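# Load the gear blank into the gear shaper chuck

## Task

Place the gear blank inside the gear shaper's chuck, then open the gripper so it is no longer held.

## Robot and tools

Robot: two six-joint arms, left_arm and right_arm, each with a parallel two-finger gripper. Each wrist has a camera: cam_left_wrist and cam_right_wrist, both 504x504 pixels, and their images come back in that order.

Scene frame: one frame is shared by both arms. Its origin sits on the table surface midway between the arms. +x points out across the table, +z points up, and left_arm is mounted on the +y side. The words left and right are only arm names, not sides of a camera image. A gripper's fingers extend along its own +z axis and close along its own y axis. The reported end_effector_position is the point between the finger pads, roughly 1 cm short of the fingertips. It is in metres, and the orientation is given as a wxyz quaternion. At long reach the printed hand position may drift from the true one.

Tool execute_actions takes "actions", a list holding at most one item, and an optional boolean "pictures". Pictures are included unless you pass false.
- An empty list only reports the current state.
- A motion item is {"rows": [...], "steps": n}. There are 1 to 15 rows, and steps runs from 1 to 15, defaulting to 15. Each step lasts 1/30 s and consumes one row. If steps outnumber rows, the final row is repeated.
- A wait item is {"steps": n} with n up to 300. It sends nothing new and returns once n steps have passed since the previous result, with your reply time counted as part of them.
Every row is one flat list of 14 numbers, always covering both arms. The first 7 belong to left_arm: waist, shoulder, elbow, wrist pitch, wrist yaw, wrist roll, then gripper opening. The next 7 are the same for right_arm. The joint values are absolute target angles in radians, in the same form the Joint positions line prints, not offsets. Nominal ranges are: waist -2.618 to 3.054, shoulder 0.000 to 3.142, elbow 0.000 to 3.142, wrist pitch -1.571 to 1.571, wrist yaw -1.571 to 1.571, wrist roll -2.094 to 2.094. A true end stop may sit up to 0.036 rad either side of these figures.
- A call is rejected, and nothing is sent, if any target exceeds an end by more than 0.036 rad and also lies further out than that joint's last reported angle.
- A target beyond the real end is clipped to that end, and the message "joint sent to its limit" appears. That message may refer to an earlier action that is still running. If the message is absent, it does not prove there is more room.
Opening is an absolute value from -1 (closed) to +1 (fully open).

Motion limits: each joint's commanded target is kept within a fixed lead of its measured angle on every step. The leads are waist 0.202, shoulder 0.258, elbow 0.238, wrist pitch 0.573, and wrist yaw and roll 0.522 rad. Targets are also scaled back if they would place the gripper more than 70 mm from where it is now. Distant goals therefore take several actions. Between replies the arms keep heading toward the last row you sent. They stop once everything has nearly stopped moving or once a step is HELD. After that, only a new action makes them continue. The simulation keeps running while you think and write.

Result lines:
- The state line has the form left_arm: … | right_arm: … and gives pose and grip_measured for each arm.
- Joint positions and Joint velocities list, for each arm, its six joints (rad, rad/s) and then the pad gap (m, m/s). The gap is 0.094 m when fully open.
- grip_measured is the measured opening on the same -1..1 scale you command. Each gripper has its own fixed error of about 1 mm. Away from the extremes, the fingers go to where grip_measured would equal your number.
- HELD marks steps on which all or part of your row was not sent.
- joint command not followed means a clearance check changed or blocked some joint targets; the rest of the row still ran.
- MOTOR HOT appears from 75 °C. OVER-TEMPERATURE FAULT reports a stop. At 90 °C that arm halts for 10 s. At 100 °C the arm and its gripper go limp and it falls.

Tool zoom_image returns an enlarged crop of a camera's most recent full image. It takes camera (cam_left_wrist or cam_right_wrist) and region [x0, y0, x1, y1] in image pixels, with (0,0) at the top-left. The region can be at most 504 by 504.

Tool finished_scene takes scene, the number of the current scene. Sending a reply with no tool call ends everything.

Gripping: to hold something, keep commanding an opening below grip_measured. About 0.03 below gives a firm grip, and a smaller difference gives a lighter one. Each pad pushes at most about 50 to 62 N, and less on very thin parts. Pads can spike on first contact.

Suggested order:
1. Look first.
2. Find the blank and the chuck with the cameras and zoom.
3. Open the gripper and approach from above.
4. Close until grip_measured stops falling, then command slightly below it.
5. Lift, move over the chuck, lower the blank in, and open fully.
6. Withdraw, check the images, then call finished_scene.

Cautions:
- Nothing may leave the table.
- Avoid dropping or slipping the part, slamming it down, or shoving hard.
- Keep the arms from colliding or pressing on each other, since that can end the scene.
- Outside forces may sometimes tug the held part or nudge loose objects, so hold firmly and recheck.
- Holding a load heats the motors even while you think, so do not hold it longer than needed.

Each tool is called after "Call:" as name(argument=value, ...) on one line, values as JSON.

## Session

Call:
execute_actions(actions=[])

Scene clock: 0.00 s of 4200.00 s.
left_arm: end_effector_position=(+0.2400, +0.5214, +0.1619) grip_measured=+1.000 end_effector_quat_wxyz=(-0.227, +0.715, -0.603, +0.270) | right_arm: end_effector_position=(+0.2740, -0.2282, +0.3733) grip_measured=+1.000 end_effector_quat_wxyz=(-0.357, +0.683, -0.467, +0.432)
Joint positions: left_arm=[ 1.081  1.578  1.25  -0.842  0.616 -0.803  0.094] | right_arm=[ 0.634  0.841  1.258 -0.86   0.527 -1.617  0.094]
Joint velocities: left_arm=[-0.002  0.007 -0.002 -0.022  0.022  0.081  0.   ] | right_arm=[-0.002 -0.002  0.012 -0.051 -0.022 -0.022  0.   ]

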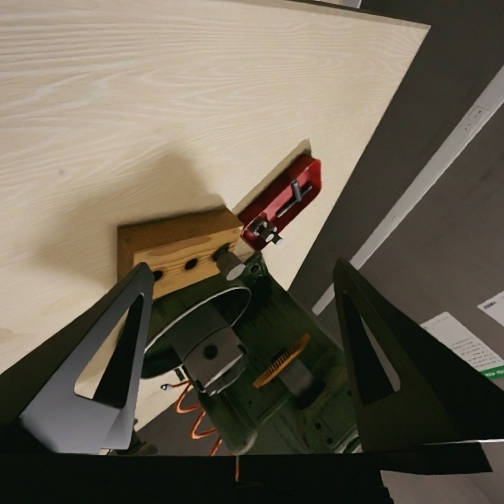

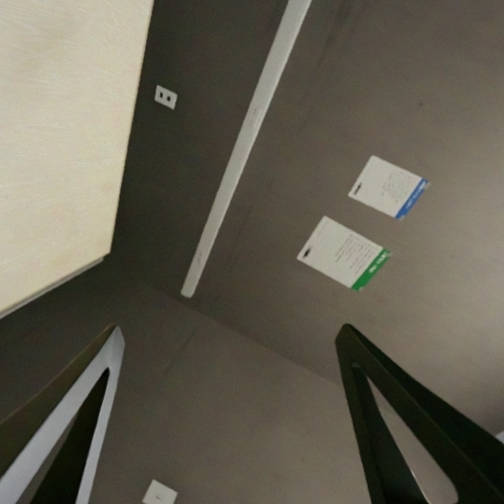

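Call:
execute_actions(actions=[{"rows":[[1.08,1.0,1.25,-0.8,0,0,1,0.634,0.6,1.2,-1.0,0,0,1]],"steps":15}], pictures=false)

Call:
execute_actions(actions=[{"steps":60}])

Scene clock: 4.97 s of 4200.00 s.
left_arm: end_effector_position=(+0.1340, +0.5261, +0.3465) grip_measured=+1.000 end_effector_quat_wxyz=(+0.459, -0.447, +0.732, +0.233) | right_arm: end_effector_position=(+0.1843, -0.1912, +0.3659) grip_measured=+1.000 end_effector_quat_wxyz=(+0.556, -0.353, +0.745, +0.106)
Joint positions: left_arm=[ 1.078  0.978  1.26  -0.772  0.04  -0.057  0.094] | right_arm=[ 0.631  0.59   1.202 -0.981  0.027 -0.243  0.094]
Joint velocities: left_arm=[-0.012  0.159 -0.007 -0.168 -0.242  0.374  0.   ] | right_arm=[ 0.012 -0.007 -0.002 -0.051 -0.095  1.56   0.   ]
Steps of this call (steps 1 to 90: nothing new was sent; then 1.47 s passed at rest; steps 91 to 105: all 15 steps of this action). Readings (joint positions):
91: left_arm=[1.078 1.555 1.244 -0.835 0.547 -0.732] | right_arm=[0.631 0.817 1.246 -0.863 0.460 -1.542]
92: left_arm=[1.078 1.514 1.233 -0.834 0.461 -0.651] | right_arm=[0.631 0.772 1.222 -0.880 0.367 -1.446]
94: left_arm=[1.078 1.401 1.230 -0.829 0.325 -0.496] | right_arm=[0.631 0.670 1.202 -0.938 0.233 -1.251]
98: left_arm=[1.078 1.132 1.230 -0.797 0.163 -0.250] | right_arm=[0.631 0.586 1.202 -0.963 0.098 -0.858]
105: the state above

Scene clock: 6.97 s of 4200.00 s.
left_arm: end_effector_position=(+0.1300, +0.5306, +0.3419) grip_measured=+1.000 end_effector_quat_wxyz=(+0.440, -0.438, +0.742, +0.253) | right_arm: end_effector_position=(+0.1820, -0.1888, +0.3647) grip_measured=+1.000 end_effector_quat_wxyz=(+0.535, -0.270, +0.781, +0.177)
Joint positions: left_arm=[ 1.078  0.989  1.26  -0.778  0.008 -0.006  0.094] | right_arm=[ 0.631  0.59   1.202 -0.986  0.008 -0.01   0.094]
Joint velocities: left_arm=[ 0.012 -0.002  0.012  0.007 -0.022 -0.081  0.   ] | right_arm=[-0.012 -0.017 -0.007 -0.007 -0.095 -0.022  0.   ]
Steps of this call (steps 1 to 30: the robot went on to your last target; steps 31 to 60: nothing new was sent). Readings (joint positions):
1: left_arm=[1.078 0.983 1.260 -0.774 0.033 -0.047] | right_arm=[0.631 0.590 1.202 -0.982 0.023 -0.197]
2: left_arm=[1.078 0.986 1.260 -0.776 0.028 -0.039] | right_arm=[0.631 0.590 1.202 -0.982 0.020 -0.159]
4: left_arm=[1.078 0.989 1.260 -0.777 0.021 -0.027] | right_arm=[0.631 0.590 1.202 -0.984 0.016 -0.105]
8: left_arm=[1.078 0.989 1.260 -0.778 0.013 -0.015] | right_arm=[0.631 0.590 1.202 -0.985 0.011 -0.049]
60: the state above
All arms were judged still, so your last target was given up. Only a new action makes them travel on or press farther. Fingers that are still opening or closing keep moving.

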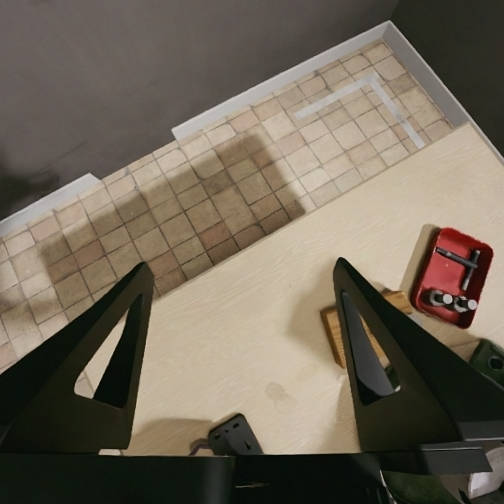

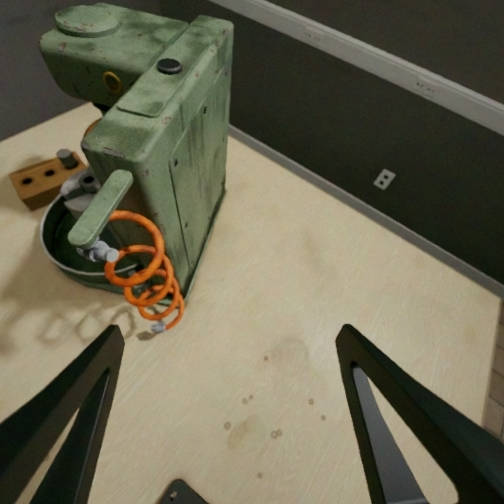

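Call:
execute_actions(actions=[{"rows":[[0.45,0.6,1.2,-1.15,0,0,1,0.634,0.6,1.2,-1.0,0,0,1]],"steps":15}], pictures=false)

Call:
execute_actions(actions=[{"steps":45}])

Scene clock: 14.00 s of 4200.00 s.
left_arm: end_effector_position=(+0.1444, +0.3361, +0.3413) grip_measured=+1.000 end_effector_quat_wxyz=(+0.505, -0.187, +0.835, +0.109) | right_arm: end_effector_position=(+0.1819, -0.1888, +0.3646) grip_measured=+1.000 end_effector_quat_wxyz=(+0.535, -0.270, +0.781, +0.177)
Joint positions: left_arm=[ 0.457  0.588  1.214 -1.11   0.009 -0.004  0.094] | right_arm=[ 0.631  0.59   1.202 -0.986  0.008 -0.01   0.094]
Joint velocities: left_arm=[-0.012  0.027 -0.002 -0.168 -0.037  0.007  0.   ] | right_arm=[ 0.002 -0.022 -0.007  0.007 -0.022  0.051  0.   ]
Steps of this call (steps 1 to 90: nothing new was sent; then 3.53 s passed at rest; steps 91 to 105: all 15 steps of this action). Readings (joint positions):
91: left_arm=[1.055 0.974 1.255 -0.794 -0.005 -0.007] | right_arm=[0.631 0.590 1.202 -0.986 0.008 -0.010]
92: left_arm=[1.009 0.941 1.242 -0.830 -0.006 -0.007] | right_arm=[0.631 0.590 1.202 -0.986 0.008 -0.010]
94: left_arm=[0.899 0.843 1.219 -0.913 -0.003 -0.006] | right_arm=[0.631 0.590 1.202 -0.986 0.008 -0.010]
98: left_arm=[0.612 0.624 1.214 -1.031 0.004 -0.005] | right_arm=[0.631 0.590 1.202 -0.986 0.008 -0.010]
105: the state above

Scene clock: 15.50 s of 4200.00 s.
left_arm: end_effector_position=(+0.1425, +0.3354, +0.3377) grip_measured=+1.000 end_effector_quat_wxyz=(+0.498, -0.189, +0.840, +0.108) | right_arm: end_effector_position=(+0.1819, -0.1888, +0.3646) grip_measured=+1.000 end_effector_quat_wxyz=(+0.535, -0.270, +0.781, +0.177)
Joint positions: left_arm=[ 0.457  0.588  1.214 -1.127  0.008 -0.004  0.094] | right_arm=[ 0.631  0.59   1.202 -0.986  0.008 -0.01   0.094]
Joint velocities: left_arm=[-0.002 -0.002 -0.007  0.037  0.081  0.051  0.   ] | right_arm=[-0.002  0.027 -0.002 -0.022 -0.007  0.037  0.   ]
Steps of this call (steps 1 to 30: the robot went on to your last target; steps 31 to 45: nothing new was sent). Readings (joint positions):
1: left_arm=[0.457 0.588 1.214 -1.114 0.009 -0.004] | right_arm=[0.631 0.590 1.202 -0.986 0.008 -0.010]
2: left_arm=[0.457 0.588 1.214 -1.117 0.009 -0.004] | right_arm=[0.631 0.590 1.202 -0.986 0.008 -0.010]
4: left_arm=[0.457 0.588 1.214 -1.121 0.008 -0.004] | right_arm=[0.631 0.590 1.202 -0.986 0.008 -0.010]
8: left_arm=[0.457 0.588 1.214 -1.125 0.008 -0.004] | right_arm=[0.631 0.590 1.202 -0.986 0.008 -0.010]
45: the state above
All arms were judged still, so your last target was given up. Only a new action makes them travel on or press farther. Fingers that are still opening or closing keep moving.

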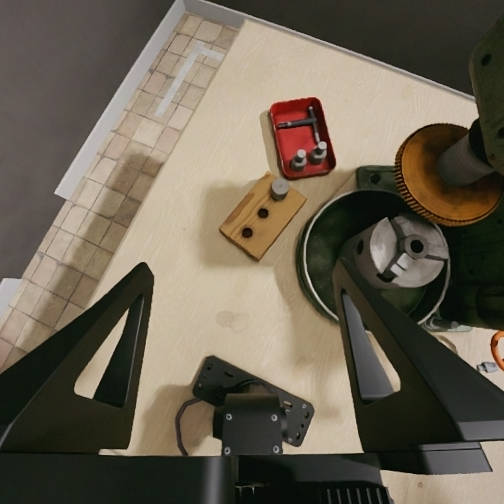

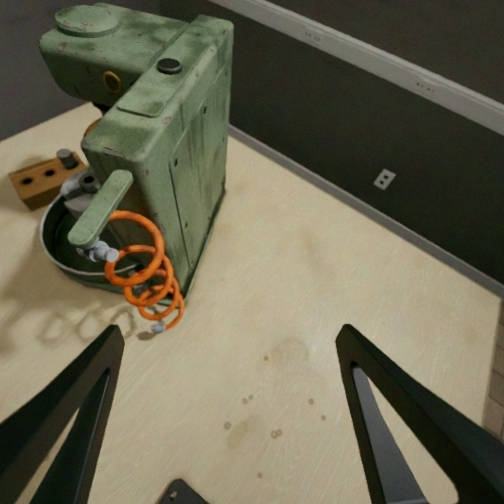

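Call:
execute_actions(actions=[{"rows":[[0.37,0.68,0.456,-0.14,0,0,0,0.634,0.6,1.2,-1.0,0,0,1]],"steps":15}], pictures=false)

Call:
execute_actions(actions=[{"steps":45}])

Scene clock: 24.57 s of 4200.00 s.
left_arm: end_effector_position=(+0.2465, +0.3602, +0.1654) grip_measured=+0.002 end_effector_quat_wxyz=(+0.506, -0.156, +0.843, +0.090) | right_arm: end_effector_position=(+0.1819, -0.1888, +0.3646) grip_measured=+1.000 end_effector_quat_wxyz=(+0.535, -0.270, +0.781, +0.177)
Joint positions: left_arm=[ 0.378  0.687  0.433 -0.237  0.004 -0.004  0.047] | right_arm=[ 0.631  0.59   1.202 -0.986  0.008 -0.01   0.094]
Joint velocities: left_arm=[-0.017 -0.017  0.012  0.755 -0.022 -0.007 -0.001] | right_arm=[-0.007 -0.007 -0.002 -0.037 -0.022 -0.066  0.   ]
Steps of this call (steps 1 to 90: nothing new was sent; then 5.57 s passed at rest; steps 91 to 105: all 15 steps of this action). Readings (joint positions):
91: left_arm=[0.444 0.589 1.184 -1.064 0.004 -0.004] | right_arm=[0.631 0.590 1.202 -0.986 0.008 -0.010]
92: left_arm=[0.420 0.592 1.136 -0.957 0.004 -0.004] | right_arm=[0.631 0.590 1.202 -0.986 0.008 -0.010]
94: left_arm=[0.389 0.625 1.003 -0.717 0.004 -0.004] | right_arm=[0.631 0.590 1.202 -0.986 0.008 -0.010]
98: left_arm=[0.378 0.681 0.686 -0.337 0.004 -0.004] | right_arm=[0.631 0.590 1.202 -0.986 0.008 -0.010]
105: the state above

Scene clock: 26.07 s of 4200.00 s.
left_arm: end_effector_position=(+0.2564, +0.3640, +0.1877) grip_measured=+0.002 end_effector_quat_wxyz=(+0.548, -0.151, +0.817, +0.098) | right_arm: end_effector_position=(+0.1819, -0.1888, +0.3646) grip_measured=+1.000 end_effector_quat_wxyz=(+0.535, -0.270, +0.781, +0.177)
Joint positions: left_arm=[ 0.378  0.687  0.433 -0.137  0.004 -0.004  0.047] | right_arm=[ 0.631  0.59   1.202 -0.986  0.008 -0.01   0.094]
Joint velocities: left_arm=[-0.012  0.002  0.007  0.022 -0.007  0.007  0.001] | right_arm=[-0.012  0.002 -0.012 -0.007  0.007 -0.022  0.   ]
Steps of this call (steps 1 to 30: the robot went on to your last target; steps 31 to 45: nothing new was sent). Readings (joint positions):
1: left_arm=[0.378 0.687 0.433 -0.213 0.004 -0.004] | right_arm=[0.631 0.590 1.202 -0.986 0.008 -0.010]
2: left_arm=[0.378 0.687 0.433 -0.195 0.004 -0.004] | right_arm=[0.631 0.590 1.202 -0.986 0.008 -0.010]
4: left_arm=[0.378 0.687 0.433 -0.172 0.004 -0.004] | right_arm=[0.631 0.590 1.202 -0.986 0.008 -0.010]
8: left_arm=[0.378 0.687 0.433 -0.150 0.004 -0.004] | right_arm=[0.631 0.590 1.202 -0.986 0.008 -0.010]
45: the state above
All arms were judged still, so your last target was given up. Only a new action makes them travel on or press farther. Fingers that are still opening or closing keep moving.

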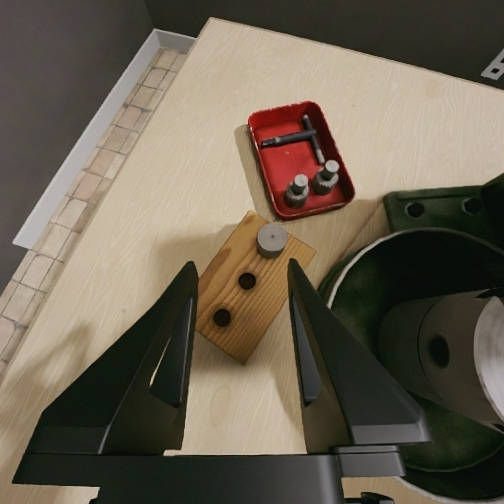

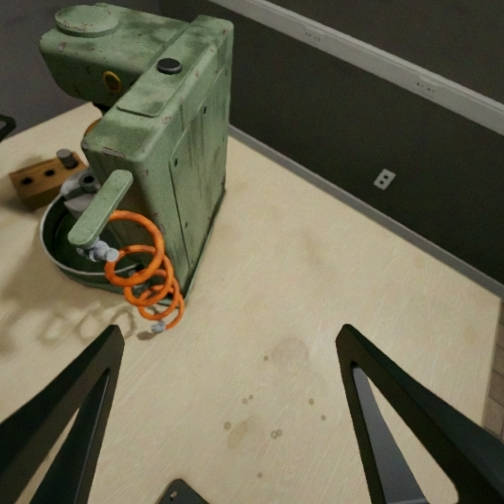

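Call:
execute_actions(actions=[{"rows":[[0.36,0.8,0.6,-0.2,0,0,0,0.634,0.6,1.2,-1.0,0,0,1],[0.35,0.9,0.7,-0.25,0,0,0,0.634,0.6,1.2,-1.0,0,0,1],[0.35,0.9,0.7,-0.25,0,0,0,0.634,0.6,1.2,-1.0,0,0,1],[0.34,1.0,0.8,-0.3,0,0,0,0.634,0.6,1.2,-1.0,0,0,1],[0.34,1.0,0.8,-0.3,0,0,0,0.634,0.6,1.2,-1.0,0,0,1],[0.33,1.1,0.9,-0.35,0,0,0,0.634,0.6,1.2,-1.0,0,0,1],[0.33,1.1,0.9,-0.35,0,0,0,0.634,0.6,1.2,-1.0,0,0,1],[0.32,1.2,1.0,-0.4,0,0,0,0.634,0.6,1.2,-1.0,0,0,1],[0.32,1.2,1.0,-0.4,0,0,0,0.634,0.6,1.2,-1.0,0,0,1],[0.31,1.3,1.04,-0.43,0,0,0,0.634,0.6,1.2,-1.0,0,0,1],[0.31,1.3,1.04,-0.43,0,0,0,0.634,0.6,1.2,-1.0,0,0,1],[0.30,1.4,1.04,-0.44,0,0,0,0.634,0.6,1.2,-1.0,0,0,1],[0.30,1.4,1.04,-0.44,0,0,0,0.634,0.6,1.2,-1.0,0,0,1],[0.295,1.49,1.04,-0.44,0,0,0,0.634,0.6,1.2,-1.0,0,0,1]],"steps":15}], pictures=false)

Call:
execute_actions(actions=[{"steps":40}])

Scene clock: 57.83 s of 4200.00 s.
left_arm: end_effector_position=(+0.3783, +0.3784, +0.1909) grip_measured=+0.002 end_effector_quat_wxyz=(+0.422, -0.132, +0.895, +0.060) | right_arm: end_effector_position=(+0.1819, -0.1888, +0.3646) grip_measured=+1.000 end_effector_quat_wxyz=(+0.535, -0.270, +0.781, +0.177)
Joint positions: left_arm=[ 0.306  1.402  1.043 -0.33   0.002 -0.004  0.047] | right_arm=[ 0.631  0.59   1.202 -0.986  0.008 -0.01   0.094]
Joint velocities: left_arm=[-0.081  1.399  0.012 -0.491 -0.066 -0.081 -0.001] | right_arm=[-0.002  0.002 -0.007  0.022 -0.095 -0.007  0.   ]
Steps of this call (steps 1 to 90: nothing new was sent; then 28.27 s passed at rest; steps 91 to 105: all 15 steps of this action). Readings (joint positions):
91: left_arm=[0.376 0.703 0.454 -0.160 0.003 -0.004] | right_arm=[0.631 0.590 1.202 -0.986 0.008 -0.010]
92: left_arm=[0.370 0.754 0.507 -0.196 0.003 -0.004] | right_arm=[0.631 0.590 1.202 -0.986 0.008 -0.010]
94: left_arm=[0.359 0.878 0.640 -0.230 0.003 -0.004] | right_arm=[0.631 0.590 1.202 -0.986 0.008 -0.010]
98: left_arm=[0.338 1.079 0.882 -0.275 0.002 -0.004] | right_arm=[0.631 0.590 1.202 -0.986 0.008 -0.010]
105: the state above

Scene clock: 59.17 s of 4200.00 s.
left_arm: end_effector_position=(+0.3652, +0.3728, +0.1289) grip_measured=+0.002 end_effector_quat_wxyz=(+0.326, -0.136, +0.934, +0.046) | right_arm: end_effector_position=(+0.1819, -0.1888, +0.3646) grip_measured=+1.000 end_effector_quat_wxyz=(+0.535, -0.270, +0.781, +0.177)
Joint positions: left_arm=[ 0.301  1.51   1.035 -0.424  0.002 -0.004  0.047] | right_arm=[ 0.631  0.59   1.202 -0.986  0.008 -0.01   0.094]
Joint velocities: left_arm=[ 0.012 -0.007  0.007  0.022 -0.007 -0.022 -0.002] | right_arm=[-0.002  0.002  0.002 -0.007 -0.066  0.051  0.   ]
Steps of this call (steps 1 to 30: the robot went on to your last target; steps 31 to 40: nothing new was sent). Readings (joint positions):
1: left_arm=[0.303 1.446 1.043 -0.348 0.002 -0.004] | right_arm=[0.631 0.590 1.202 -0.986 0.008 -0.010]
2: left_arm=[0.302 1.480 1.043 -0.370 0.002 -0.004] | right_arm=[0.631 0.590 1.202 -0.986 0.008 -0.010]
4: left_arm=[0.301 1.510 1.036 -0.404 0.002 -0.004] | right_arm=[0.631 0.590 1.202 -0.986 0.008 -0.010]
8: left_arm=[0.301 1.510 1.035 -0.424 0.002 -0.004] | right_arm=[0.631 0.590 1.202 -0.986 0.008 -0.010]
40: the state above
All arms were judged still, so your last target was given up. Only a new action makes them travel on or press farther. Fingers that are still opening or closing keep moving.

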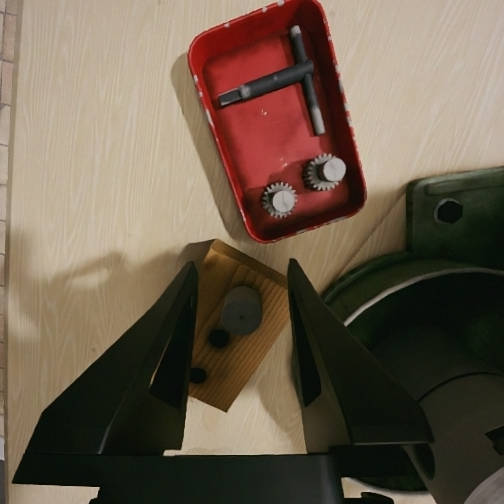

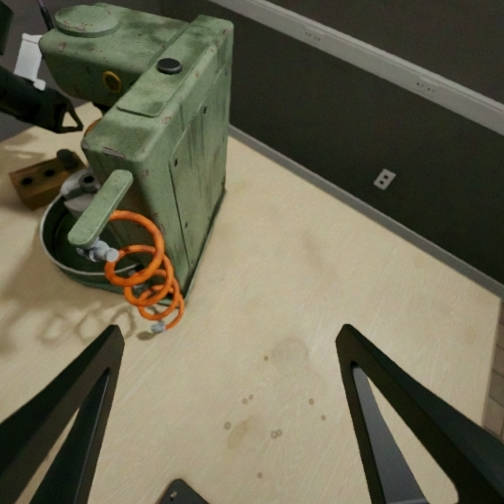

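Call:
execute_actions(actions=[{"rows":[[0.32,1.49,1.03,-0.3,0.05,0.02,0,0.634,0.6,1.2,-1.0,0,0,1],[0.35,1.48,1.0,-0.2,0.1,0.05,0,0.634,0.6,1.2,-1.0,0,0,1],[0.38,1.47,0.95,-0.1,0.15,0.07,0,0.634,0.6,1.2,-1.0,0,0,1],[0.41,1.46,0.9,0,0.2,0.1,0,0.634,0.6,1.2,-1.0,0,0,1],[0.44,1.45,0.85,0.1,0.25,0.12,0,0.634,0.6,1.2,-1.0,0,0,1],[0.47,1.44,0.8,0.18,0.3,0.15,0,0.634,0.6,1.2,-1.0,0,0,1],[0.50,1.43,0.75,0.25,0.35,0.17,0,0.634,0.6,1.2,-1.0,0,0,1],[0.53,1.42,0.7,0.31,0.4,0.2,0,0.634,0.6,1.2,-1.0,0,0,1],[0.56,1.41,0.65,0.37,0.45,0.22,0,0.634,0.6,1.2,-1.0,0,0,1],[0.59,1.40,0.6,0.42,0.5,0.25,0,0.634,0.6,1.2,-1.0,0,0,1],[0.61,1.39,0.55,0.46,0.55,0.27,0,0.634,0.6,1.2,-1.0,0,0,1],[0.62,1.38,0.5,0.49,0.6,0.3,0,0.634,0.6,1.2,-1.0,0,0,1],[0.62,1.37,0.45,0.505,0.63,0.3,0,0.634,0.6,1.2,-1.0,0,0,1],[0.62,1.36,0.41,0.505,0.66,0.3,0,0.634,0.6,1.2,-1.0,0,0,1],[0.62,1.35,0.38,0.505,0.66,0.3,0,0.634,0.6,1.2,-1.0,0,0,1]],"steps":15}], pictures=false)

Call:
execute_actions(actions=[{"steps":40}])

Scene clock: 95.43 s of 4200.00 s.
left_arm: end_effector_position=(+0.3241, +0.3938, +0.1027) grip_measured=+0.002 end_effector_quat_wxyz=(+0.527, -0.030, +0.849, -0.000) | right_arm: end_effector_position=(+0.1819, -0.1888, +0.3646) grip_measured=+1.000 end_effector_quat_wxyz=(+0.535, -0.270, +0.781, +0.177)
Joint positions: left_arm=[0.62  1.39  0.46  0.396 0.505 0.242 0.047] | right_arm=[ 0.631  0.59   1.202 -0.986  0.008 -0.01   0.094]
Joint velocities: left_arm=[ 0.002 -0.3   -1.233  0.579  1.033  0.3   -0.001] | right_arm=[-0.012  0.007  0.007  0.037 -0.081 -0.081  0.   ]
Steps of this call (steps 1 to 90: nothing new was sent; then 32.77 s passed at rest; steps 91 to 105: all 15 steps of this action). Readings (joint positions):
91: left_arm=[0.303 1.510 1.035 -0.412 0.009 -0.001] | right_arm=[0.631 0.590 1.202 -0.986 0.008 -0.010]
92: left_arm=[0.310 1.510 1.030 -0.379 0.026 0.007] | right_arm=[0.631 0.590 1.202 -0.986 0.008 -0.010]
94: left_arm=[0.347 1.497 0.990 -0.254 0.081 0.033] | right_arm=[0.631 0.590 1.202 -0.986 0.008 -0.010]
98: left_arm=[0.477 1.451 0.815 0.050 0.224 0.106] | right_arm=[0.631 0.590 1.202 -0.986 0.008 -0.010]
105: the state above

Scene clock: 96.77 s of 4200.00 s.
left_arm: end_effector_position=(+0.3200, +0.3649, +0.1078) grip_measured=+0.002 end_effector_quat_wxyz=(+0.561, +0.037, +0.826, -0.031) | right_arm: end_effector_position=(+0.1819, -0.1888, +0.3646) grip_measured=+1.000 end_effector_quat_wxyz=(+0.535, -0.270, +0.781, +0.177)
Joint positions: left_arm=[0.62  1.376 0.387 0.509 0.648 0.294 0.047] | right_arm=[ 0.631  0.59   1.202 -0.986  0.008 -0.01   0.094]
Joint velocities: left_arm=[-0.002 -0.012 -0.007 -0.007 -0.007  0.007  0.   ] | right_arm=[-0.002  0.007  0.002  0.095 -0.066 -0.051  0.   ]
Steps of this call (steps 1 to 30: the robot went on to your last target; steps 31 to 40: nothing new was sent). Readings (joint positions):
1: left_arm=[0.620 1.382 0.424 0.411 0.536 0.253] | right_arm=[0.631 0.590 1.202 -0.986 0.008 -0.010]
2: left_arm=[0.620 1.378 0.400 0.426 0.565 0.260] | right_arm=[0.631 0.590 1.202 -0.986 0.008 -0.010]
4: left_arm=[0.620 1.376 0.387 0.443 0.597 0.272] | right_arm=[0.631 0.590 1.202 -0.986 0.008 -0.010]
8: left_arm=[0.620 1.376 0.387 0.483 0.628 0.285] | right_arm=[0.631 0.590 1.202 -0.986 0.008 -0.010]
40: the state above
All arms were judged still, so your last target was given up. Only a new action makes them travel on or press farther. Fingers that are still opening or closing keep moving.

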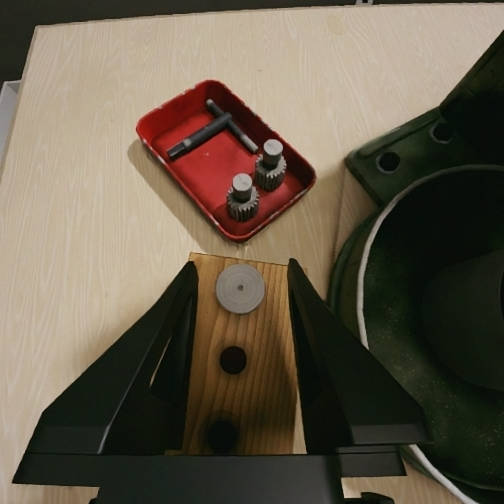

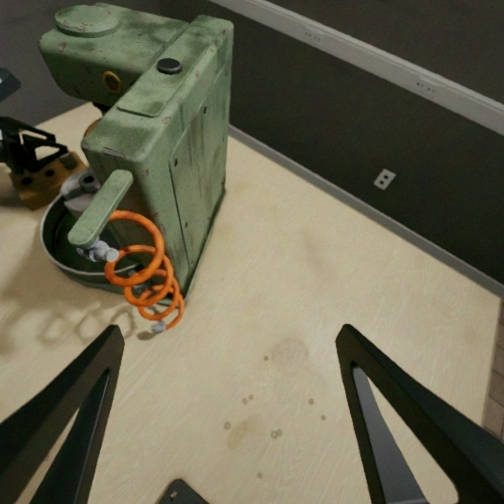

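Call:
execute_actions(actions=[{"rows":[[0.615,1.38,0.378,0.53,0.66,0.31,0,0.634,0.6,1.2,-1.0,0,0,1],[0.61,1.395,0.375,0.55,0.66,0.31,0,0.634,0.6,1.2,-1.0,0,0,1],[0.605,1.41,0.372,0.57,0.66,0.31,0,0.634,0.6,1.2,-1.0,0,0,1],[0.60,1.425,0.369,0.59,0.66,0.31,0,0.634,0.6,1.2,-1.0,0,0,1],[0.60,1.44,0.366,0.61,0.66,0.31,0,0.634,0.6,1.2,-1.0,0,0,1],[0.60,1.455,0.363,0.63,0.66,0.31,0,0.634,0.6,1.2,-1.0,0,0,1],[0.60,1.47,0.36,0.65,0.66,0.31,0,0.634,0.6,1.2,-1.0,0,0,1],[0.60,1.485,0.357,0.67,0.66,0.31,0,0.634,0.6,1.2,-1.0,0,0,1],[0.60,1.50,0.354,0.69,0.66,0.31,0,0.634,0.6,1.2,-1.0,0,0,1],[0.60,1.515,0.351,0.71,0.66,0.31,0,0.634,0.6,1.2,-1.0,0,0,1],[0.60,1.53,0.348,0.73,0.66,0.31,0,0.634,0.6,1.2,-1.0,0,0,1],[0.60,1.545,0.345,0.74,0.66,0.31,0,0.634,0.6,1.2,-1.0,0,0,1],[0.60,1.555,0.342,0.74,0.66,0.31,0,0.634,0.6,1.2,-1.0,0,0,1],[0.60,1.562,0.342,0.74,0.66,0.31,0,0.634,0.6,1.2,-1.0,0,0,1]],"steps":15}], pictures=false)

Call:
execute_actions(actions=[{"steps":30}])

Scene clock: 124.33 s of 4200.00 s.
left_arm: end_effector_position=(+0.3298, +0.3659, +0.0854) grip_measured=+0.002 end_effector_quat_wxyz=(+0.567, +0.050, +0.822, -0.029) | right_arm: end_effector_position=(+0.1819, -0.1888, +0.3646) grip_measured=+1.000 end_effector_quat_wxyz=(+0.535, -0.270, +0.781, +0.177)
Joint positions: left_arm=[0.607 1.539 0.368 0.708 0.649 0.303 0.047] | right_arm=[ 0.631  0.59   1.202 -0.986  0.008 -0.01   0.094]
Joint velocities: left_arm=[ 0.002  0.232 -0.105  0.168  0.022 -0.037  0.   ] | right_arm=[-0.022  0.007 -0.037  0.022  0.051  0.007  0.   ]
Steps of this call (steps 1 to 160: nothing new was sent; then 21.73 s passed at rest; steps 161 to 175: all 15 steps of this action). Readings (joint positions):
161: left_arm=[0.620 1.376 0.387 0.511 0.648 0.295] | right_arm=[0.631 0.590 1.202 -0.986 0.008 -0.010]
162: left_arm=[0.620 1.376 0.387 0.517 0.648 0.297] | right_arm=[0.631 0.590 1.202 -0.986 0.008 -0.010]
164: left_arm=[0.616 1.385 0.387 0.544 0.648 0.299] | right_arm=[0.631 0.590 1.202 -0.986 0.008 -0.010]
168: left_arm=[0.607 1.442 0.387 0.608 0.649 0.302] | right_arm=[0.631 0.590 1.202 -0.986 0.008 -0.010]
175: the state above

Scene clock: 125.33 s of 4200.00 s.
left_arm: end_effector_position=(+0.3308, +0.3666, +0.0871) grip_measured=+0.002 end_effector_quat_wxyz=(+0.574, +0.054, +0.817, -0.023) | right_arm: end_effector_position=(+0.1819, -0.1888, +0.3646) grip_measured=+1.000 end_effector_quat_wxyz=(+0.535, -0.270, +0.781, +0.177)
Joint positions: left_arm=[0.607 1.548 0.362 0.744 0.649 0.304 0.047] | right_arm=[ 0.631  0.59   1.202 -0.986  0.008 -0.01   0.094]
Joint velocities: left_arm=[ 0.002  0.007 -0.007 -0.022 -0.037  0.037 -0.001] | right_arm=[ 0.012 -0.007 -0.002 -0.051 -0.022 -0.022  0.   ]
Steps of this call (steps 1 to 30: the robot went on to your last target). Readings (joint positions):
1: left_arm=[0.607 1.544 0.365 0.712 0.649 0.303] | right_arm=[0.631 0.590 1.202 -0.986 0.008 -0.010]
2: left_arm=[0.607 1.547 0.363 0.715 0.649 0.303] | right_arm=[0.631 0.590 1.202 -0.986 0.008 -0.010]
4: left_arm=[0.607 1.548 0.362 0.722 0.649 0.303] | right_arm=[0.631 0.590 1.202 -0.986 0.008 -0.010]
8: left_arm=[0.607 1.548 0.362 0.736 0.649 0.304] | right_arm=[0.631 0.590 1.202 -0.986 0.008 -0.010]
30: the state above
All arms were judged still, so your last target was given up. Only a new action makes them travel on or press farther. Fingers that are still opening or closing keep moving.

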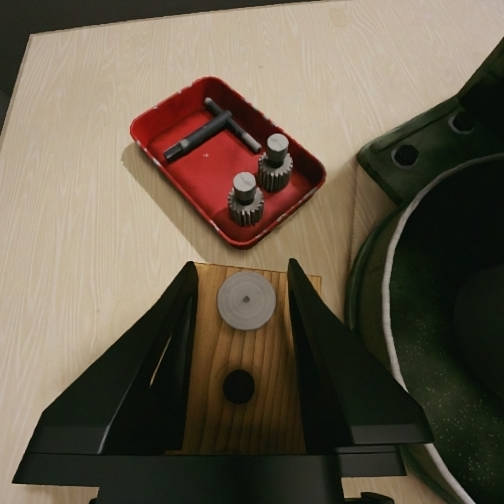

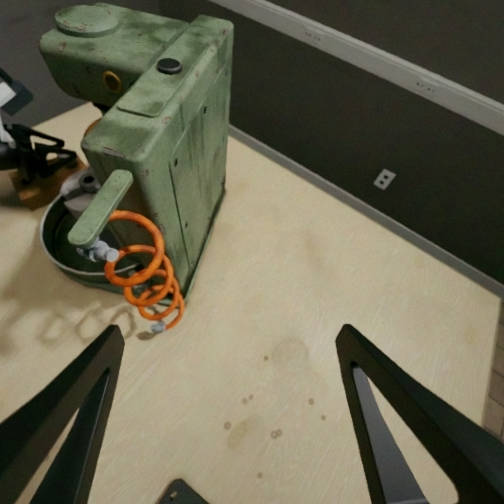

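Call:
execute_actions(actions=[{"rows":[[0.60,1.572,0.339,0.745,0.66,0.31,0,0.634,0.6,1.2,-1.0,0,0,1],[0.60,1.582,0.336,0.755,0.66,0.31,0,0.634,0.6,1.2,-1.0,0,0,1],[0.60,1.592,0.333,0.765,0.66,0.31,0,0.634,0.6,1.2,-1.0,0,0,1],[0.60,1.602,0.330,0.777,0.66,0.31,0,0.634,0.6,1.2,-1.0,0,0,1],[0.60,1.612,0.327,0.789,0.66,0.31,0,0.634,0.6,1.2,-1.0,0,0,1],[0.60,1.622,0.324,0.801,0.66,0.31,0,0.634,0.6,1.2,-1.0,0,0,1],[0.60,1.632,0.321,0.813,0.66,0.31,0,0.634,0.6,1.2,-1.0,0,0,1],[0.60,1.642,0.318,0.825,0.66,0.31,0,0.634,0.6,1.2,-1.0,0,0,1],[0.60,1.652,0.316,0.837,0.66,0.31,0,0.634,0.6,1.2,-1.0,0,0,1],[0.60,1.662,0.314,0.849,0.66,0.31,0,0.634,0.6,1.2,-1.0,0,0,1],[0.60,1.672,0.312,0.861,0.66,0.31,0,0.634,0.6,1.2,-1.0,0,0,1],[0.60,1.682,0.310,0.873,0.66,0.31,0,0.634,0.6,1.2,-1.0,0,0,1],[0.60,1.692,0.308,0.884,0.66,0.31,0,0.634,0.6,1.2,-1.0,0,0,1],[0.60,1.70,0.306,0.884,0.66,0.31,0,0.634,0.6,1.2,-1.0,0,0,1],[0.60,1.707,0.305,0.884,0.66,0.31,0,0.634,0.6,1.2,-1.0,0,0,1]],"steps":15}], pictures=false)

Call:
execute_actions(actions=[{"steps":30}])

Scene clock: 137.57 s of 4200.00 s.
left_arm: end_effector_position=(+0.3280, +0.3643, +0.0590) grip_measured=+0.002 end_effector_quat_wxyz=(+0.563, +0.049, +0.825, -0.032) | right_arm: end_effector_position=(+0.1819, -0.1888, +0.3646) grip_measured=+1.000 end_effector_quat_wxyz=(+0.535, -0.270, +0.781, +0.177)
Joint positions: left_arm=[0.607 1.674 0.333 0.866 0.652 0.305 0.047] | right_arm=[ 0.631  0.59   1.202 -0.986  0.008 -0.01   0.094]
Joint velocities: left_arm=[-0.007  0.178 -0.012  0.3    0.007 -0.037  0.   ] | right_arm=[-0.002 -0.007 -0.007 -0.037 -0.095 -0.051  0.   ]
Steps of this call (steps 1 to 90: nothing new was sent; then 8.73 s passed at rest; steps 91 to 105: all 15 steps of this action). Readings (joint positions):
91: left_arm=[0.607 1.548 0.362 0.744 0.649 0.304] | right_arm=[0.631 0.590 1.202 -0.986 0.008 -0.010]
92: left_arm=[0.607 1.550 0.362 0.748 0.650 0.304] | right_arm=[0.631 0.590 1.202 -0.986 0.008 -0.010]
94: left_arm=[0.607 1.565 0.362 0.761 0.650 0.304] | right_arm=[0.631 0.590 1.202 -0.986 0.008 -0.010]
98: left_arm=[0.607 1.607 0.353 0.795 0.650 0.304] | right_arm=[0.631 0.590 1.202 -0.986 0.008 -0.010]
105: the state above

Scene clock: 138.57 s of 4200.00 s.
left_arm: end_effector_position=(+0.3293, +0.3650, +0.0592) grip_measured=+0.002 end_effector_quat_wxyz=(+0.566, +0.051, +0.822, -0.030) | right_arm: end_effector_position=(+0.1819, -0.1888, +0.3646) grip_measured=+1.000 end_effector_quat_wxyz=(+0.535, -0.270, +0.781, +0.177)
Joint positions: left_arm=[0.607 1.687 0.333 0.889 0.652 0.306 0.047] | right_arm=[ 0.631  0.59   1.202 -0.986  0.008 -0.01   0.094]
Joint velocities: left_arm=[ 0.017 -0.002  0.002  0.022 -0.051 -0.022 -0.   ] | right_arm=[-0.002 -0.012 -0.002 -0.037 -0.037 -0.051  0.   ]
Steps of this call (steps 1 to 30: the robot went on to your last target). Readings (joint positions):
1: left_arm=[0.607 1.679 0.333 0.874 0.652 0.306] | right_arm=[0.631 0.590 1.202 -0.986 0.008 -0.010]
2: left_arm=[0.607 1.683 0.333 0.880 0.652 0.306] | right_arm=[0.631 0.590 1.202 -0.986 0.008 -0.010]
4: left_arm=[0.607 1.686 0.333 0.886 0.652 0.306] | right_arm=[0.631 0.590 1.202 -0.986 0.008 -0.010]
8: left_arm=[0.607 1.687 0.333 0.888 0.652 0.306] | right_arm=[0.631 0.590 1.202 -0.986 0.008 -0.010]
30: the state above
All arms were judged still, so your last target was given up. Only a new action makes them travel on or press farther. Fingers that are still opening or closing keep moving.

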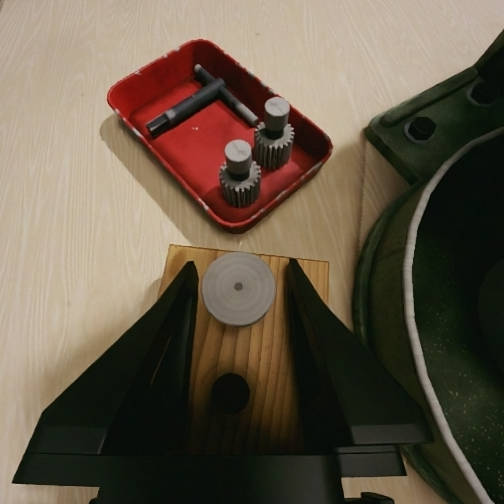

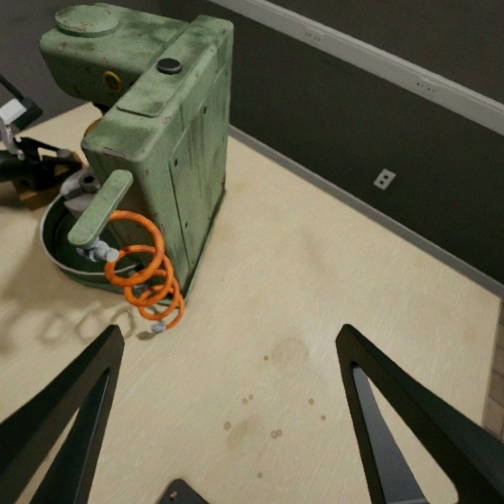

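Call:
execute_actions(actions=[{"rows":[[0.605,1.69,0.325,0.884,0.655,0.305,-0.1,0.634,0.6,1.2,-1.0,0,0,1],[0.605,1.69,0.325,0.884,0.655,0.305,-0.2,0.634,0.6,1.2,-1.0,0,0,1],[0.605,1.69,0.325,0.884,0.655,0.305,-0.28,0.634,0.6,1.2,-1.0,0,0,1],[0.605,1.69,0.325,0.884,0.655,0.305,-0.33,0.634,0.6,1.2,-1.0,0,0,1],[0.605,1.69,0.325,0.884,0.655,0.305,-0.36,0.634,0.6,1.2,-1.0,0,0,1],[0.605,1.69,0.325,0.884,0.655,0.305,-0.39,0.634,0.6,1.2,-1.0,0,0,1],[0.605,1.69,0.325,0.884,0.655,0.305,-0.42,0.634,0.6,1.2,-1.0,0,0,1],[0.605,1.69,0.325,0.884,0.655,0.305,-0.45,0.634,0.6,1.2,-1.0,0,0,1],[0.605,1.69,0.325,0.884,0.655,0.305,-0.47,0.634,0.6,1.2,-1.0,0,0,1]],"steps":15}])

Scene clock: 146.67 s of 4200.00 s.
left_arm: end_effector_position=(+0.3293, +0.3651, +0.0592) grip_measured=-0.412 end_effector_quat_wxyz=(+0.566, +0.051, +0.822, -0.030) | right_arm: end_effector_position=(+0.1819, -0.1888, +0.3646) grip_measured=+1.000 end_effector_quat_wxyz=(+0.535, -0.270, +0.781, +0.177)
Joint positions: left_arm=[0.607 1.687 0.333 0.889 0.652 0.306 0.028] | right_arm=[ 0.631  0.59   1.202 -0.986  0.008 -0.01   0.094]
Joint velocities: left_arm=[ 0.012 -0.002 -0.012 -0.007 -0.007 -0.007 -0.   ] | right_arm=[ 0.007  0.022  0.007  0.051 -0.007  0.007  0.   ]
Steps of this call (steps 1 to 90: nothing new was sent; then 4.60 s passed at rest; steps 91 to 105: all 15 steps of this action). Readings (joint positions):
91: left_arm=[0.607 1.687 0.333 0.889 0.652 0.306] | right_arm=[0.631 0.590 1.202 -0.986 0.008 -0.010]
92: left_arm=[0.607 1.687 0.333 0.889 0.652 0.306] | right_arm=[0.631 0.590 1.202 -0.986 0.008 -0.010]
94: left_arm=[0.607 1.687 0.333 0.889 0.652 0.306] | right_arm=[0.631 0.590 1.202 -0.986 0.008 -0.010]
98: left_arm=[0.607 1.687 0.333 0.889 0.652 0.306] | right_arm=[0.631 0.590 1.202 -0.986 0.008 -0.010]
105: the state above

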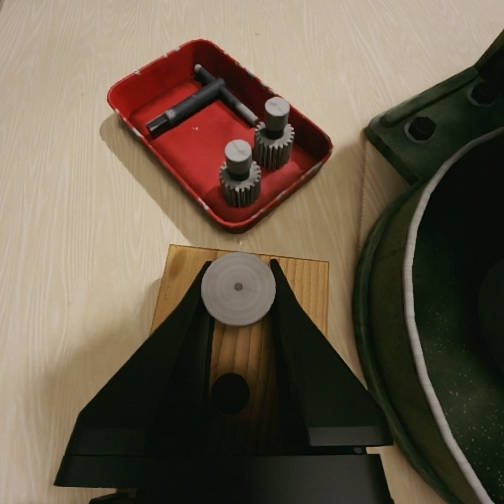

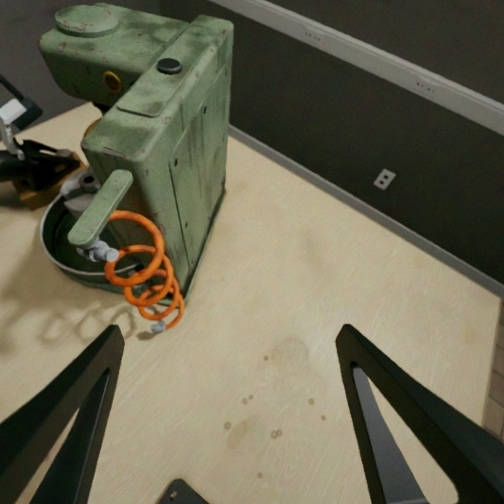

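Call:
execute_actions(actions=[{"rows":[[0.605,1.665,0.35,0.89,0.655,0.305,-0.47,0.634,0.6,1.2,-1.0,0,0,1],[0.605,1.656,0.354,0.88,0.655,0.305,-0.47,0.634,0.6,1.2,-1.0,0,0,1],[0.605,1.647,0.358,0.869,0.655,0.305,-0.47,0.634,0.6,1.2,-1.0,0,0,1],[0.605,1.638,0.36,0.858,0.655,0.305,-0.47,0.634,0.6,1.2,-1.0,0,0,1],[0.605,1.629,0.362,0.847,0.655,0.305,-0.47,0.634,0.6,1.2,-1.0,0,0,1],[0.605,1.62,0.364,0.836,0.655,0.305,-0.47,0.634,0.6,1.2,-1.0,0,0,1],[0.605,1.611,0.366,0.825,0.655,0.305,-0.47,0.634,0.6,1.2,-1.0,0,0,1],[0.605,1.602,0.368,0.814,0.655,0.305,-0.47,0.634,0.6,1.2,-1.0,0,0,1],[0.605,1.593,0.37,0.803,0.655,0.305,-0.47,0.634,0.6,1.2,-1.0,0,0,1],[0.605,1.584,0.372,0.792,0.655,0.305,-0.47,0.634,0.6,1.2,-1.0,0,0,1],[0.605,1.575,0.374,0.781,0.655,0.305,-0.47,0.634,0.6,1.2,-1.0,0,0,1],[0.605,1.566,0.376,0.77,0.655,0.305,-0.47,0.634,0.6,1.2,-1.0,0,0,1],[0.605,1.557,0.378,0.759,0.655,0.305,-0.47,0.634,0.6,1.2,-1.0,0,0,1],[0.605,1.546,0.381,0.748,0.655,0.305,-0.47,0.634,0.6,1.2,-1.0,0,0,1],[0.605,1.535,0.384,0.74,0.655,0.305,-0.47,0.634,0.6,1.2,-1.0,0,0,1]],"steps":15}], pictures=false)

Call:
execute_actions(actions=[{"steps":20}])

Scene clock: 164.97 s of 4200.00 s.
left_arm: end_effector_position=(+0.3274, +0.3645, +0.0759) grip_measured=-0.412 end_effector_quat_wxyz=(+0.567, +0.051, +0.822, -0.027) | right_arm: end_effector_position=(+0.1819, -0.1888, +0.3646) grip_measured=+1.000 end_effector_quat_wxyz=(+0.535, -0.270, +0.781, +0.177)
Joint positions: left_arm=[0.607 1.58  0.343 0.774 0.648 0.306 0.028] | right_arm=[ 0.631  0.59   1.202 -0.986  0.008 -0.01   0.094]
Joint velocities: left_arm=[-0.017 -0.295  0.095 -0.403 -0.007 -0.066  0.   ] | right_arm=[-0.017 -0.017 -0.002 -0.081 -0.051 -0.022  0.   ]
Steps of this call (steps 1 to 15: the robot went on to your last target; steps 16 to 90: nothing new was sent; then 14.80 s passed at rest; steps 91 to 105: all 15 steps of this action). Readings (joint positions):
91: left_arm=[0.607 1.687 0.333 0.889 0.652 0.306] | right_arm=[0.631 0.590 1.202 -0.986 0.008 -0.010]
92: left_arm=[0.607 1.687 0.333 0.889 0.652 0.306] | right_arm=[0.631 0.590 1.202 -0.986 0.008 -0.010]
94: left_arm=[0.607 1.679 0.333 0.879 0.651 0.306] | right_arm=[0.631 0.590 1.202 -0.986 0.008 -0.010]
98: left_arm=[0.607 1.644 0.333 0.846 0.649 0.306] | right_arm=[0.631 0.590 1.202 -0.986 0.008 -0.010]
105: the state above

Scene clock: 165.63 s of 4200.00 s.
left_arm: end_effector_position=(+0.3277, +0.3647, +0.0788) grip_measured=-0.412 end_effector_quat_wxyz=(+0.564, +0.049, +0.824, -0.029) | right_arm: end_effector_position=(+0.1819, -0.1888, +0.3646) grip_measured=+1.000 end_effector_quat_wxyz=(+0.535, -0.270, +0.781, +0.177)
Joint positions: left_arm=[0.607 1.559 0.353 0.735 0.648 0.306 0.028] | right_arm=[ 0.631  0.59   1.202 -0.986  0.008 -0.01   0.094]
Joint velocities: left_arm=[ 0.032 -0.002  0.002 -0.081  0.007  0.051  0.   ] | right_arm=[-0.007  0.007 -0.012 -0.007 -0.051 -0.007  0.   ]
Steps of this call (steps 1 to 20: the robot went on to your last target). Readings (joint positions):
1: left_arm=[0.607 1.571 0.346 0.766 0.648 0.306] | right_arm=[0.631 0.590 1.202 -0.986 0.008 -0.010]
2: left_arm=[0.607 1.565 0.348 0.762 0.648 0.306] | right_arm=[0.631 0.590 1.202 -0.986 0.008 -0.010]
4: left_arm=[0.607 1.559 0.352 0.757 0.648 0.306] | right_arm=[0.631 0.590 1.202 -0.986 0.008 -0.010]
8: left_arm=[0.607 1.559 0.353 0.745 0.648 0.306] | right_arm=[0.631 0.590 1.202 -0.986 0.008 -0.010]
20: the state above

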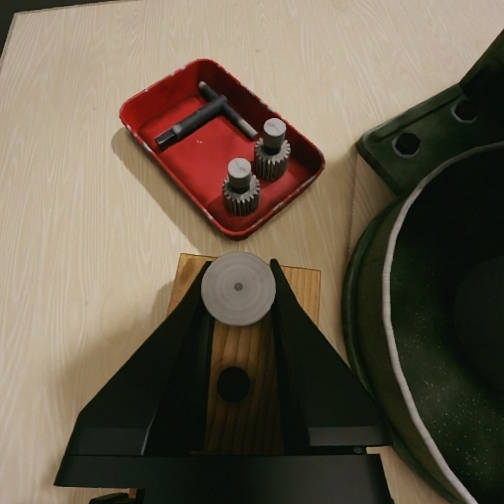

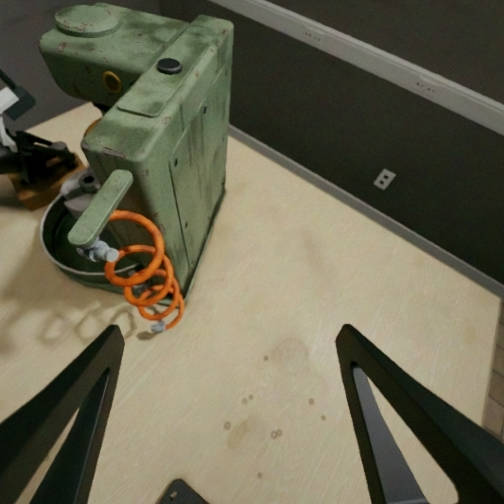

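Call:
execute_actions(actions=[{"rows":[[0.605,1.525,0.392,0.728,0.655,0.305,-0.47,0.634,0.6,1.2,-1.0,0,0,1],[0.605,1.515,0.397,0.714,0.655,0.305,-0.47,0.634,0.6,1.2,-1.0,0,0,1],[0.605,1.505,0.401,0.70,0.655,0.305,-0.47,0.634,0.6,1.2,-1.0,0,0,1],[0.605,1.495,0.405,0.686,0.655,0.305,-0.47,0.634,0.6,1.2,-1.0,0,0,1],[0.605,1.485,0.409,0.672,0.655,0.305,-0.47,0.634,0.6,1.2,-1.0,0,0,1],[0.605,1.475,0.413,0.658,0.655,0.305,-0.47,0.634,0.6,1.2,-1.0,0,0,1],[0.605,1.465,0.417,0.644,0.655,0.305,-0.47,0.634,0.6,1.2,-1.0,0,0,1],[0.605,1.455,0.421,0.63,0.655,0.305,-0.47,0.634,0.6,1.2,-1.0,0,0,1],[0.605,1.445,0.425,0.616,0.655,0.305,-0.47,0.634,0.6,1.2,-1.0,0,0,1],[0.605,1.435,0.428,0.602,0.655,0.305,-0.47,0.634,0.6,1.2,-1.0,0,0,1],[0.605,1.42,0.432,0.585,0.655,0.305,-0.47,0.634,0.6,1.2,-1.0,0,0,1],[0.605,1.39,0.44,0.55,0.64,0.3,-0.47,0.634,0.6,1.2,-1.0,0,0,1],[0.605,1.36,0.45,0.51,0.62,0.29,-0.47,0.634,0.6,1.2,-1.0,0,0,1],[0.605,1.32,0.46,0.47,0.6,0.28,-0.47,0.634,0.6,1.2,-1.0,0,0,1],[0.605,1.28,0.47,0.43,0.57,0.27,-0.47,0.634,0.6,1.2,-1.0,0,0,1]],"steps":15}], pictures=false)

Call:
execute_actions(actions=[{"rows":[[0.605,1.22,0.48,0.37,0.53,0.25,-0.47,0.634,0.6,1.2,-1.0,0,0,1],[0.605,1.16,0.49,0.30,0.49,0.23,-0.47,0.634,0.6,1.2,-1.0,0,0,1],[0.605,1.09,0.50,0.22,0.45,0.21,-0.47,0.634,0.6,1.2,-1.0,0,0,1],[0.605,1.02,0.51,0.14,0.41,0.19,-0.47,0.634,0.6,1.2,-1.0,0,0,1],[0.605,0.95,0.52,0.07,0.37,0.17,-0.47,0.634,0.6,1.2,-1.0,0,0,1],[0.605,0.88,0.53,0.0,0.33,0.15,-0.47,0.634,0.6,1.2,-1.0,0,0,1],[0.605,0.81,0.54,-0.08,0.29,0.13,-0.47,0.634,0.6,1.2,-1.0,0,0,1],[0.605,0.74,0.55,-0.16,0.25,0.11,-0.47,0.634,0.6,1.2,-1.0,0,0,1],[0.605,0.67,0.56,-0.24,0.21,0.09,-0.47,0.634,0.6,1.2,-1.0,0,0,1],[0.605,0.60,0.57,-0.32,0.17,0.07,-0.47,0.634,0.6,1.2,-1.0,0,0,1],[0.605,0.53,0.58,-0.40,0.13,0.05,-0.47,0.634,0.6,1.2,-1.0,0,0,1],[0.605,0.46,0.58,-0.47,0.09,0.03,-0.47,0.634,0.6,1.2,-1.0,0,0,1],[0.605,0.39,0.58,-0.53,0.05,0.02,-0.47,0.634,0.6,1.2,-1.0,0,0,1],[0.605,0.33,0.58,-0.58,0.02,0.01,-0.47,0.634,0.6,1.2,-1.0,0,0,1],[0.605,0.28,0.58,-0.61,-0.008,0.0,-0.47,0.634,0.6,1.2,-1.0,0,0,1]],"steps":15}], pictures=false)

Call:
execute_actions(actions=[{"rows":[[0.57,0.28,0.58,-0.61,-0.008,0.0,-0.47,0.634,0.6,1.2,-1.0,0,0,1],[0.53,0.28,0.58,-0.61,-0.008,0.0,-0.47,0.634,0.6,1.2,-1.0,0,0,1],[0.49,0.28,0.58,-0.61,-0.008,0.0,-0.47,0.634,0.6,1.2,-1.0,0,0,1],[0.45,0.28,0.58,-0.61,-0.008,0.0,-0.47,0.634,0.6,1.2,-1.0,0,0,1],[0.41,0.28,0.58,-0.61,-0.008,0.0,-0.47,0.634,0.6,1.2,-1.0,0,0,1],[0.37,0.28,0.58,-0.61,-0.008,0.0,-0.47,0.634,0.6,1.2,-1.0,0,0,1],[0.33,0.28,0.58,-0.61,-0.008,0.0,-0.47,0.634,0.6,1.2,-1.0,0,0,1],[0.29,0.28,0.58,-0.61,-0.008,0.0,-0.47,0.634,0.6,1.2,-1.0,0,0,1],[0.25,0.28,0.58,-0.61,-0.008,0.0,-0.47,0.634,0.6,1.2,-1.0,0,0,1],[0.21,0.28,0.58,-0.61,-0.008,0.0,-0.47,0.634,0.6,1.2,-1.0,0,0,1],[0.17,0.28,0.58,-0.61,-0.008,0.0,-0.47,0.634,0.6,1.2,-1.0,0,0,1],[0.13,0.28,0.58,-0.61,-0.008,0.0,-0.47,0.634,0.6,1.2,-1.0,0,0,1],[0.10,0.28,0.58,-0.61,-0.008,0.0,-0.47,0.634,0.6,1.2,-1.0,0,0,1]],"steps":15}], pictures=false)

Call:
execute_actions(actions=[{"steps":20}])

Scene clock: 209.33 s of 4200.00 s.
left_arm: end_effector_position=(+0.3289, +0.3704, +0.1218) grip_measured=-0.412 end_effector_quat_wxyz=(+0.575, +0.045, +0.817, -0.010) | right_arm: end_effector_position=(+0.1819, -0.1888, +0.3646) grip_measured=+1.000 end_effector_quat_wxyz=(+0.535, -0.270, +0.781, +0.177)
Joint positions: left_arm=[0.607 1.373 0.414 0.531 0.62  0.296 0.028] | right_arm=[ 0.631  0.59   1.202 -0.986  0.008 -0.01   0.094]
Joint velocities: left_arm=[ 0.012 -0.989  0.193 -0.989 -0.403 -0.11  -0.001] | right_arm=[-0.007 -0.022  0.007 -0.007  0.022 -0.022  0.   ]
Steps of this call (steps 1 to 15: the robot went on to your last target; steps 16 to 90: nothing new was sent; then 40.20 s passed at rest; steps 91 to 105: all 15 steps of this action). Readings (joint positions):
91: left_arm=[0.607 1.559 0.353 0.734 0.648 0.306] | right_arm=[0.631 0.590 1.202 -0.986 0.008 -0.010]
92: left_arm=[0.607 1.556 0.353 0.729 0.648 0.306] | right_arm=[0.631 0.590 1.202 -0.986 0.008 -0.010]
94: left_arm=[0.607 1.541 0.355 0.709 0.648 0.306] | right_arm=[0.631 0.590 1.202 -0.986 0.008 -0.010]
98: left_arm=[0.607 1.500 0.376 0.665 0.648 0.306] | right_arm=[0.631 0.590 1.202 -0.986 0.008 -0.010]
105: the state above

Scene clock: 209.83 s of 4200.00 s.
left_arm: end_effector_position=(+0.1988, +0.3774, +0.2768) grip_measured=-0.412 end_effector_quat_wxyz=(+0.625, -0.154, +0.749, +0.156) | right_arm: end_effector_position=(+0.1819, -0.1888, +0.3646) grip_measured=+1.000 end_effector_quat_wxyz=(+0.535, -0.270, +0.781, +0.177)
Joint positions: left_arm=[ 0.607  0.388  0.56  -0.345  0.142  0.067  0.028] | right_arm=[ 0.631  0.59   1.202 -0.986  0.008 -0.01   0.094]
Joint velocities: left_arm=[-0.007 -1.77  -0.012 -1.648 -0.989 -0.432 -0.001] | right_arm=[ 0.012 -0.002  0.012 -0.051 -0.066 -0.022  0.   ]
Steps of this call (steps 1 to 15: all 15 steps of this action). Readings (joint positions):
1: left_arm=[0.607 1.333 0.421 0.493 0.602 0.289] | right_arm=[0.631 0.590 1.202 -0.986 0.008 -0.010]
2: left_arm=[0.607 1.285 0.430 0.449 0.580 0.279] | right_arm=[0.631 0.590 1.202 -0.986 0.008 -0.010]
4: left_arm=[0.607 1.164 0.451 0.344 0.525 0.254] | right_arm=[0.631 0.590 1.202 -0.986 0.008 -0.010]
8: left_arm=[0.607 0.879 0.503 0.111 0.394 0.189] | right_arm=[0.631 0.590 1.202 -0.986 0.008 -0.010]
15: the state above

Scene clock: 210.33 s of 4200.00 s.
left_arm: end_effector_position=(+0.1978, +0.2800, +0.2329) grip_measured=-0.412 end_effector_quat_wxyz=(+0.574, -0.036, +0.817, +0.029) | right_arm: end_effector_position=(+0.1819, -0.1888, +0.3646) grip_measured=+1.000 end_effector_quat_wxyz=(+0.535, -0.270, +0.781, +0.177)
Joint positions: left_arm=[ 0.115  0.289  0.56  -0.616  0.006  0.009  0.028] | right_arm=[ 0.631  0.59   1.202 -0.986  0.008 -0.01   0.094]
Joint velocities: left_arm=[-0.315  0.002 -0.012 -0.11   0.007 -0.007 -0.001] | right_arm=[-0.007  0.007 -0.012 -0.037 -0.022 -0.066  0.   ]
Steps of this call (steps 1 to 15: all 15 steps of this action). Readings (joint positions):
1: left_arm=[0.602 0.336 0.560 -0.397 0.109 0.055] | right_arm=[0.631 0.590 1.202 -0.986 0.008 -0.010]
2: left_arm=[0.584 0.304 0.560 -0.436 0.082 0.044] | right_arm=[0.631 0.590 1.202 -0.986 0.008 -0.010]
4: left_arm=[0.519 0.289 0.560 -0.497 0.047 0.030] | right_arm=[0.631 0.590 1.202 -0.986 0.008 -0.010]
8: left_arm=[0.359 0.289 0.560 -0.581 0.018 0.016] | right_arm=[0.631 0.590 1.202 -0.986 0.008 -0.010]
15: the state above

Scene clock: 211.00 s of 4200.00 s.
left_arm: end_effector_position=(+0.1974, +0.2790, +0.2315) grip_measured=-0.412 end_effector_quat_wxyz=(+0.572, -0.035, +0.819, +0.028) | right_arm: end_effector_position=(+0.1819, -0.1888, +0.3646) grip_measured=+1.000 end_effector_quat_wxyz=(+0.535, -0.270, +0.781, +0.177)
Joint positions: left_arm=[ 0.106  0.289  0.56  -0.622  0.     0.006  0.028] | right_arm=[ 0.631  0.59   1.202 -0.986  0.008 -0.01   0.094]
Joint velocities: left_arm=[ 0.002  0.002 -0.022  0.007  0.007  0.022 -0.001] | right_arm=[-0.007 -0.002  0.012 -0.007 -0.007  0.007  0.   ]
Steps of this call (steps 1 to 15: the robot went on to your last target; steps 16 to 20: nothing new was sent). Readings (joint positions):
1: left_arm=[0.109 0.289 0.560 -0.618 0.006 0.009] | right_arm=[0.631 0.590 1.202 -0.986 0.008 -0.010]
2: left_arm=[0.107 0.289 0.560 -0.619 0.006 0.009] | right_arm=[0.631 0.590 1.202 -0.986 0.008 -0.010]
4: left_arm=[0.106 0.289 0.560 -0.620 0.004 0.008] | right_arm=[0.631 0.590 1.202 -0.986 0.008 -0.010]
8: left_arm=[0.106 0.289 0.560 -0.621 0.002 0.007] | right_arm=[0.631 0.590 1.202 -0.986 0.008 -0.010]
20: the state above
All arms were judged still, so your last target was given up. Only a new action makes them travel on or press farther. Fingers that are still opening or closing keep moving.

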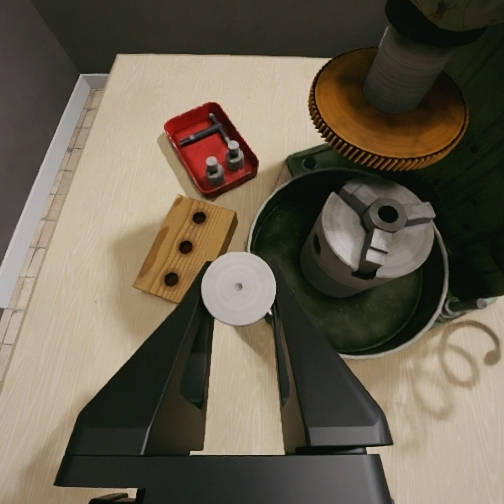

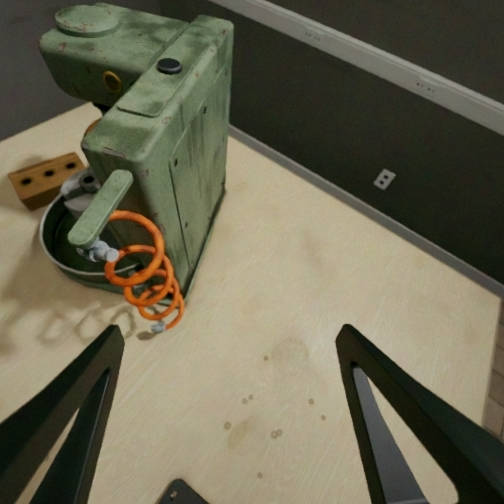

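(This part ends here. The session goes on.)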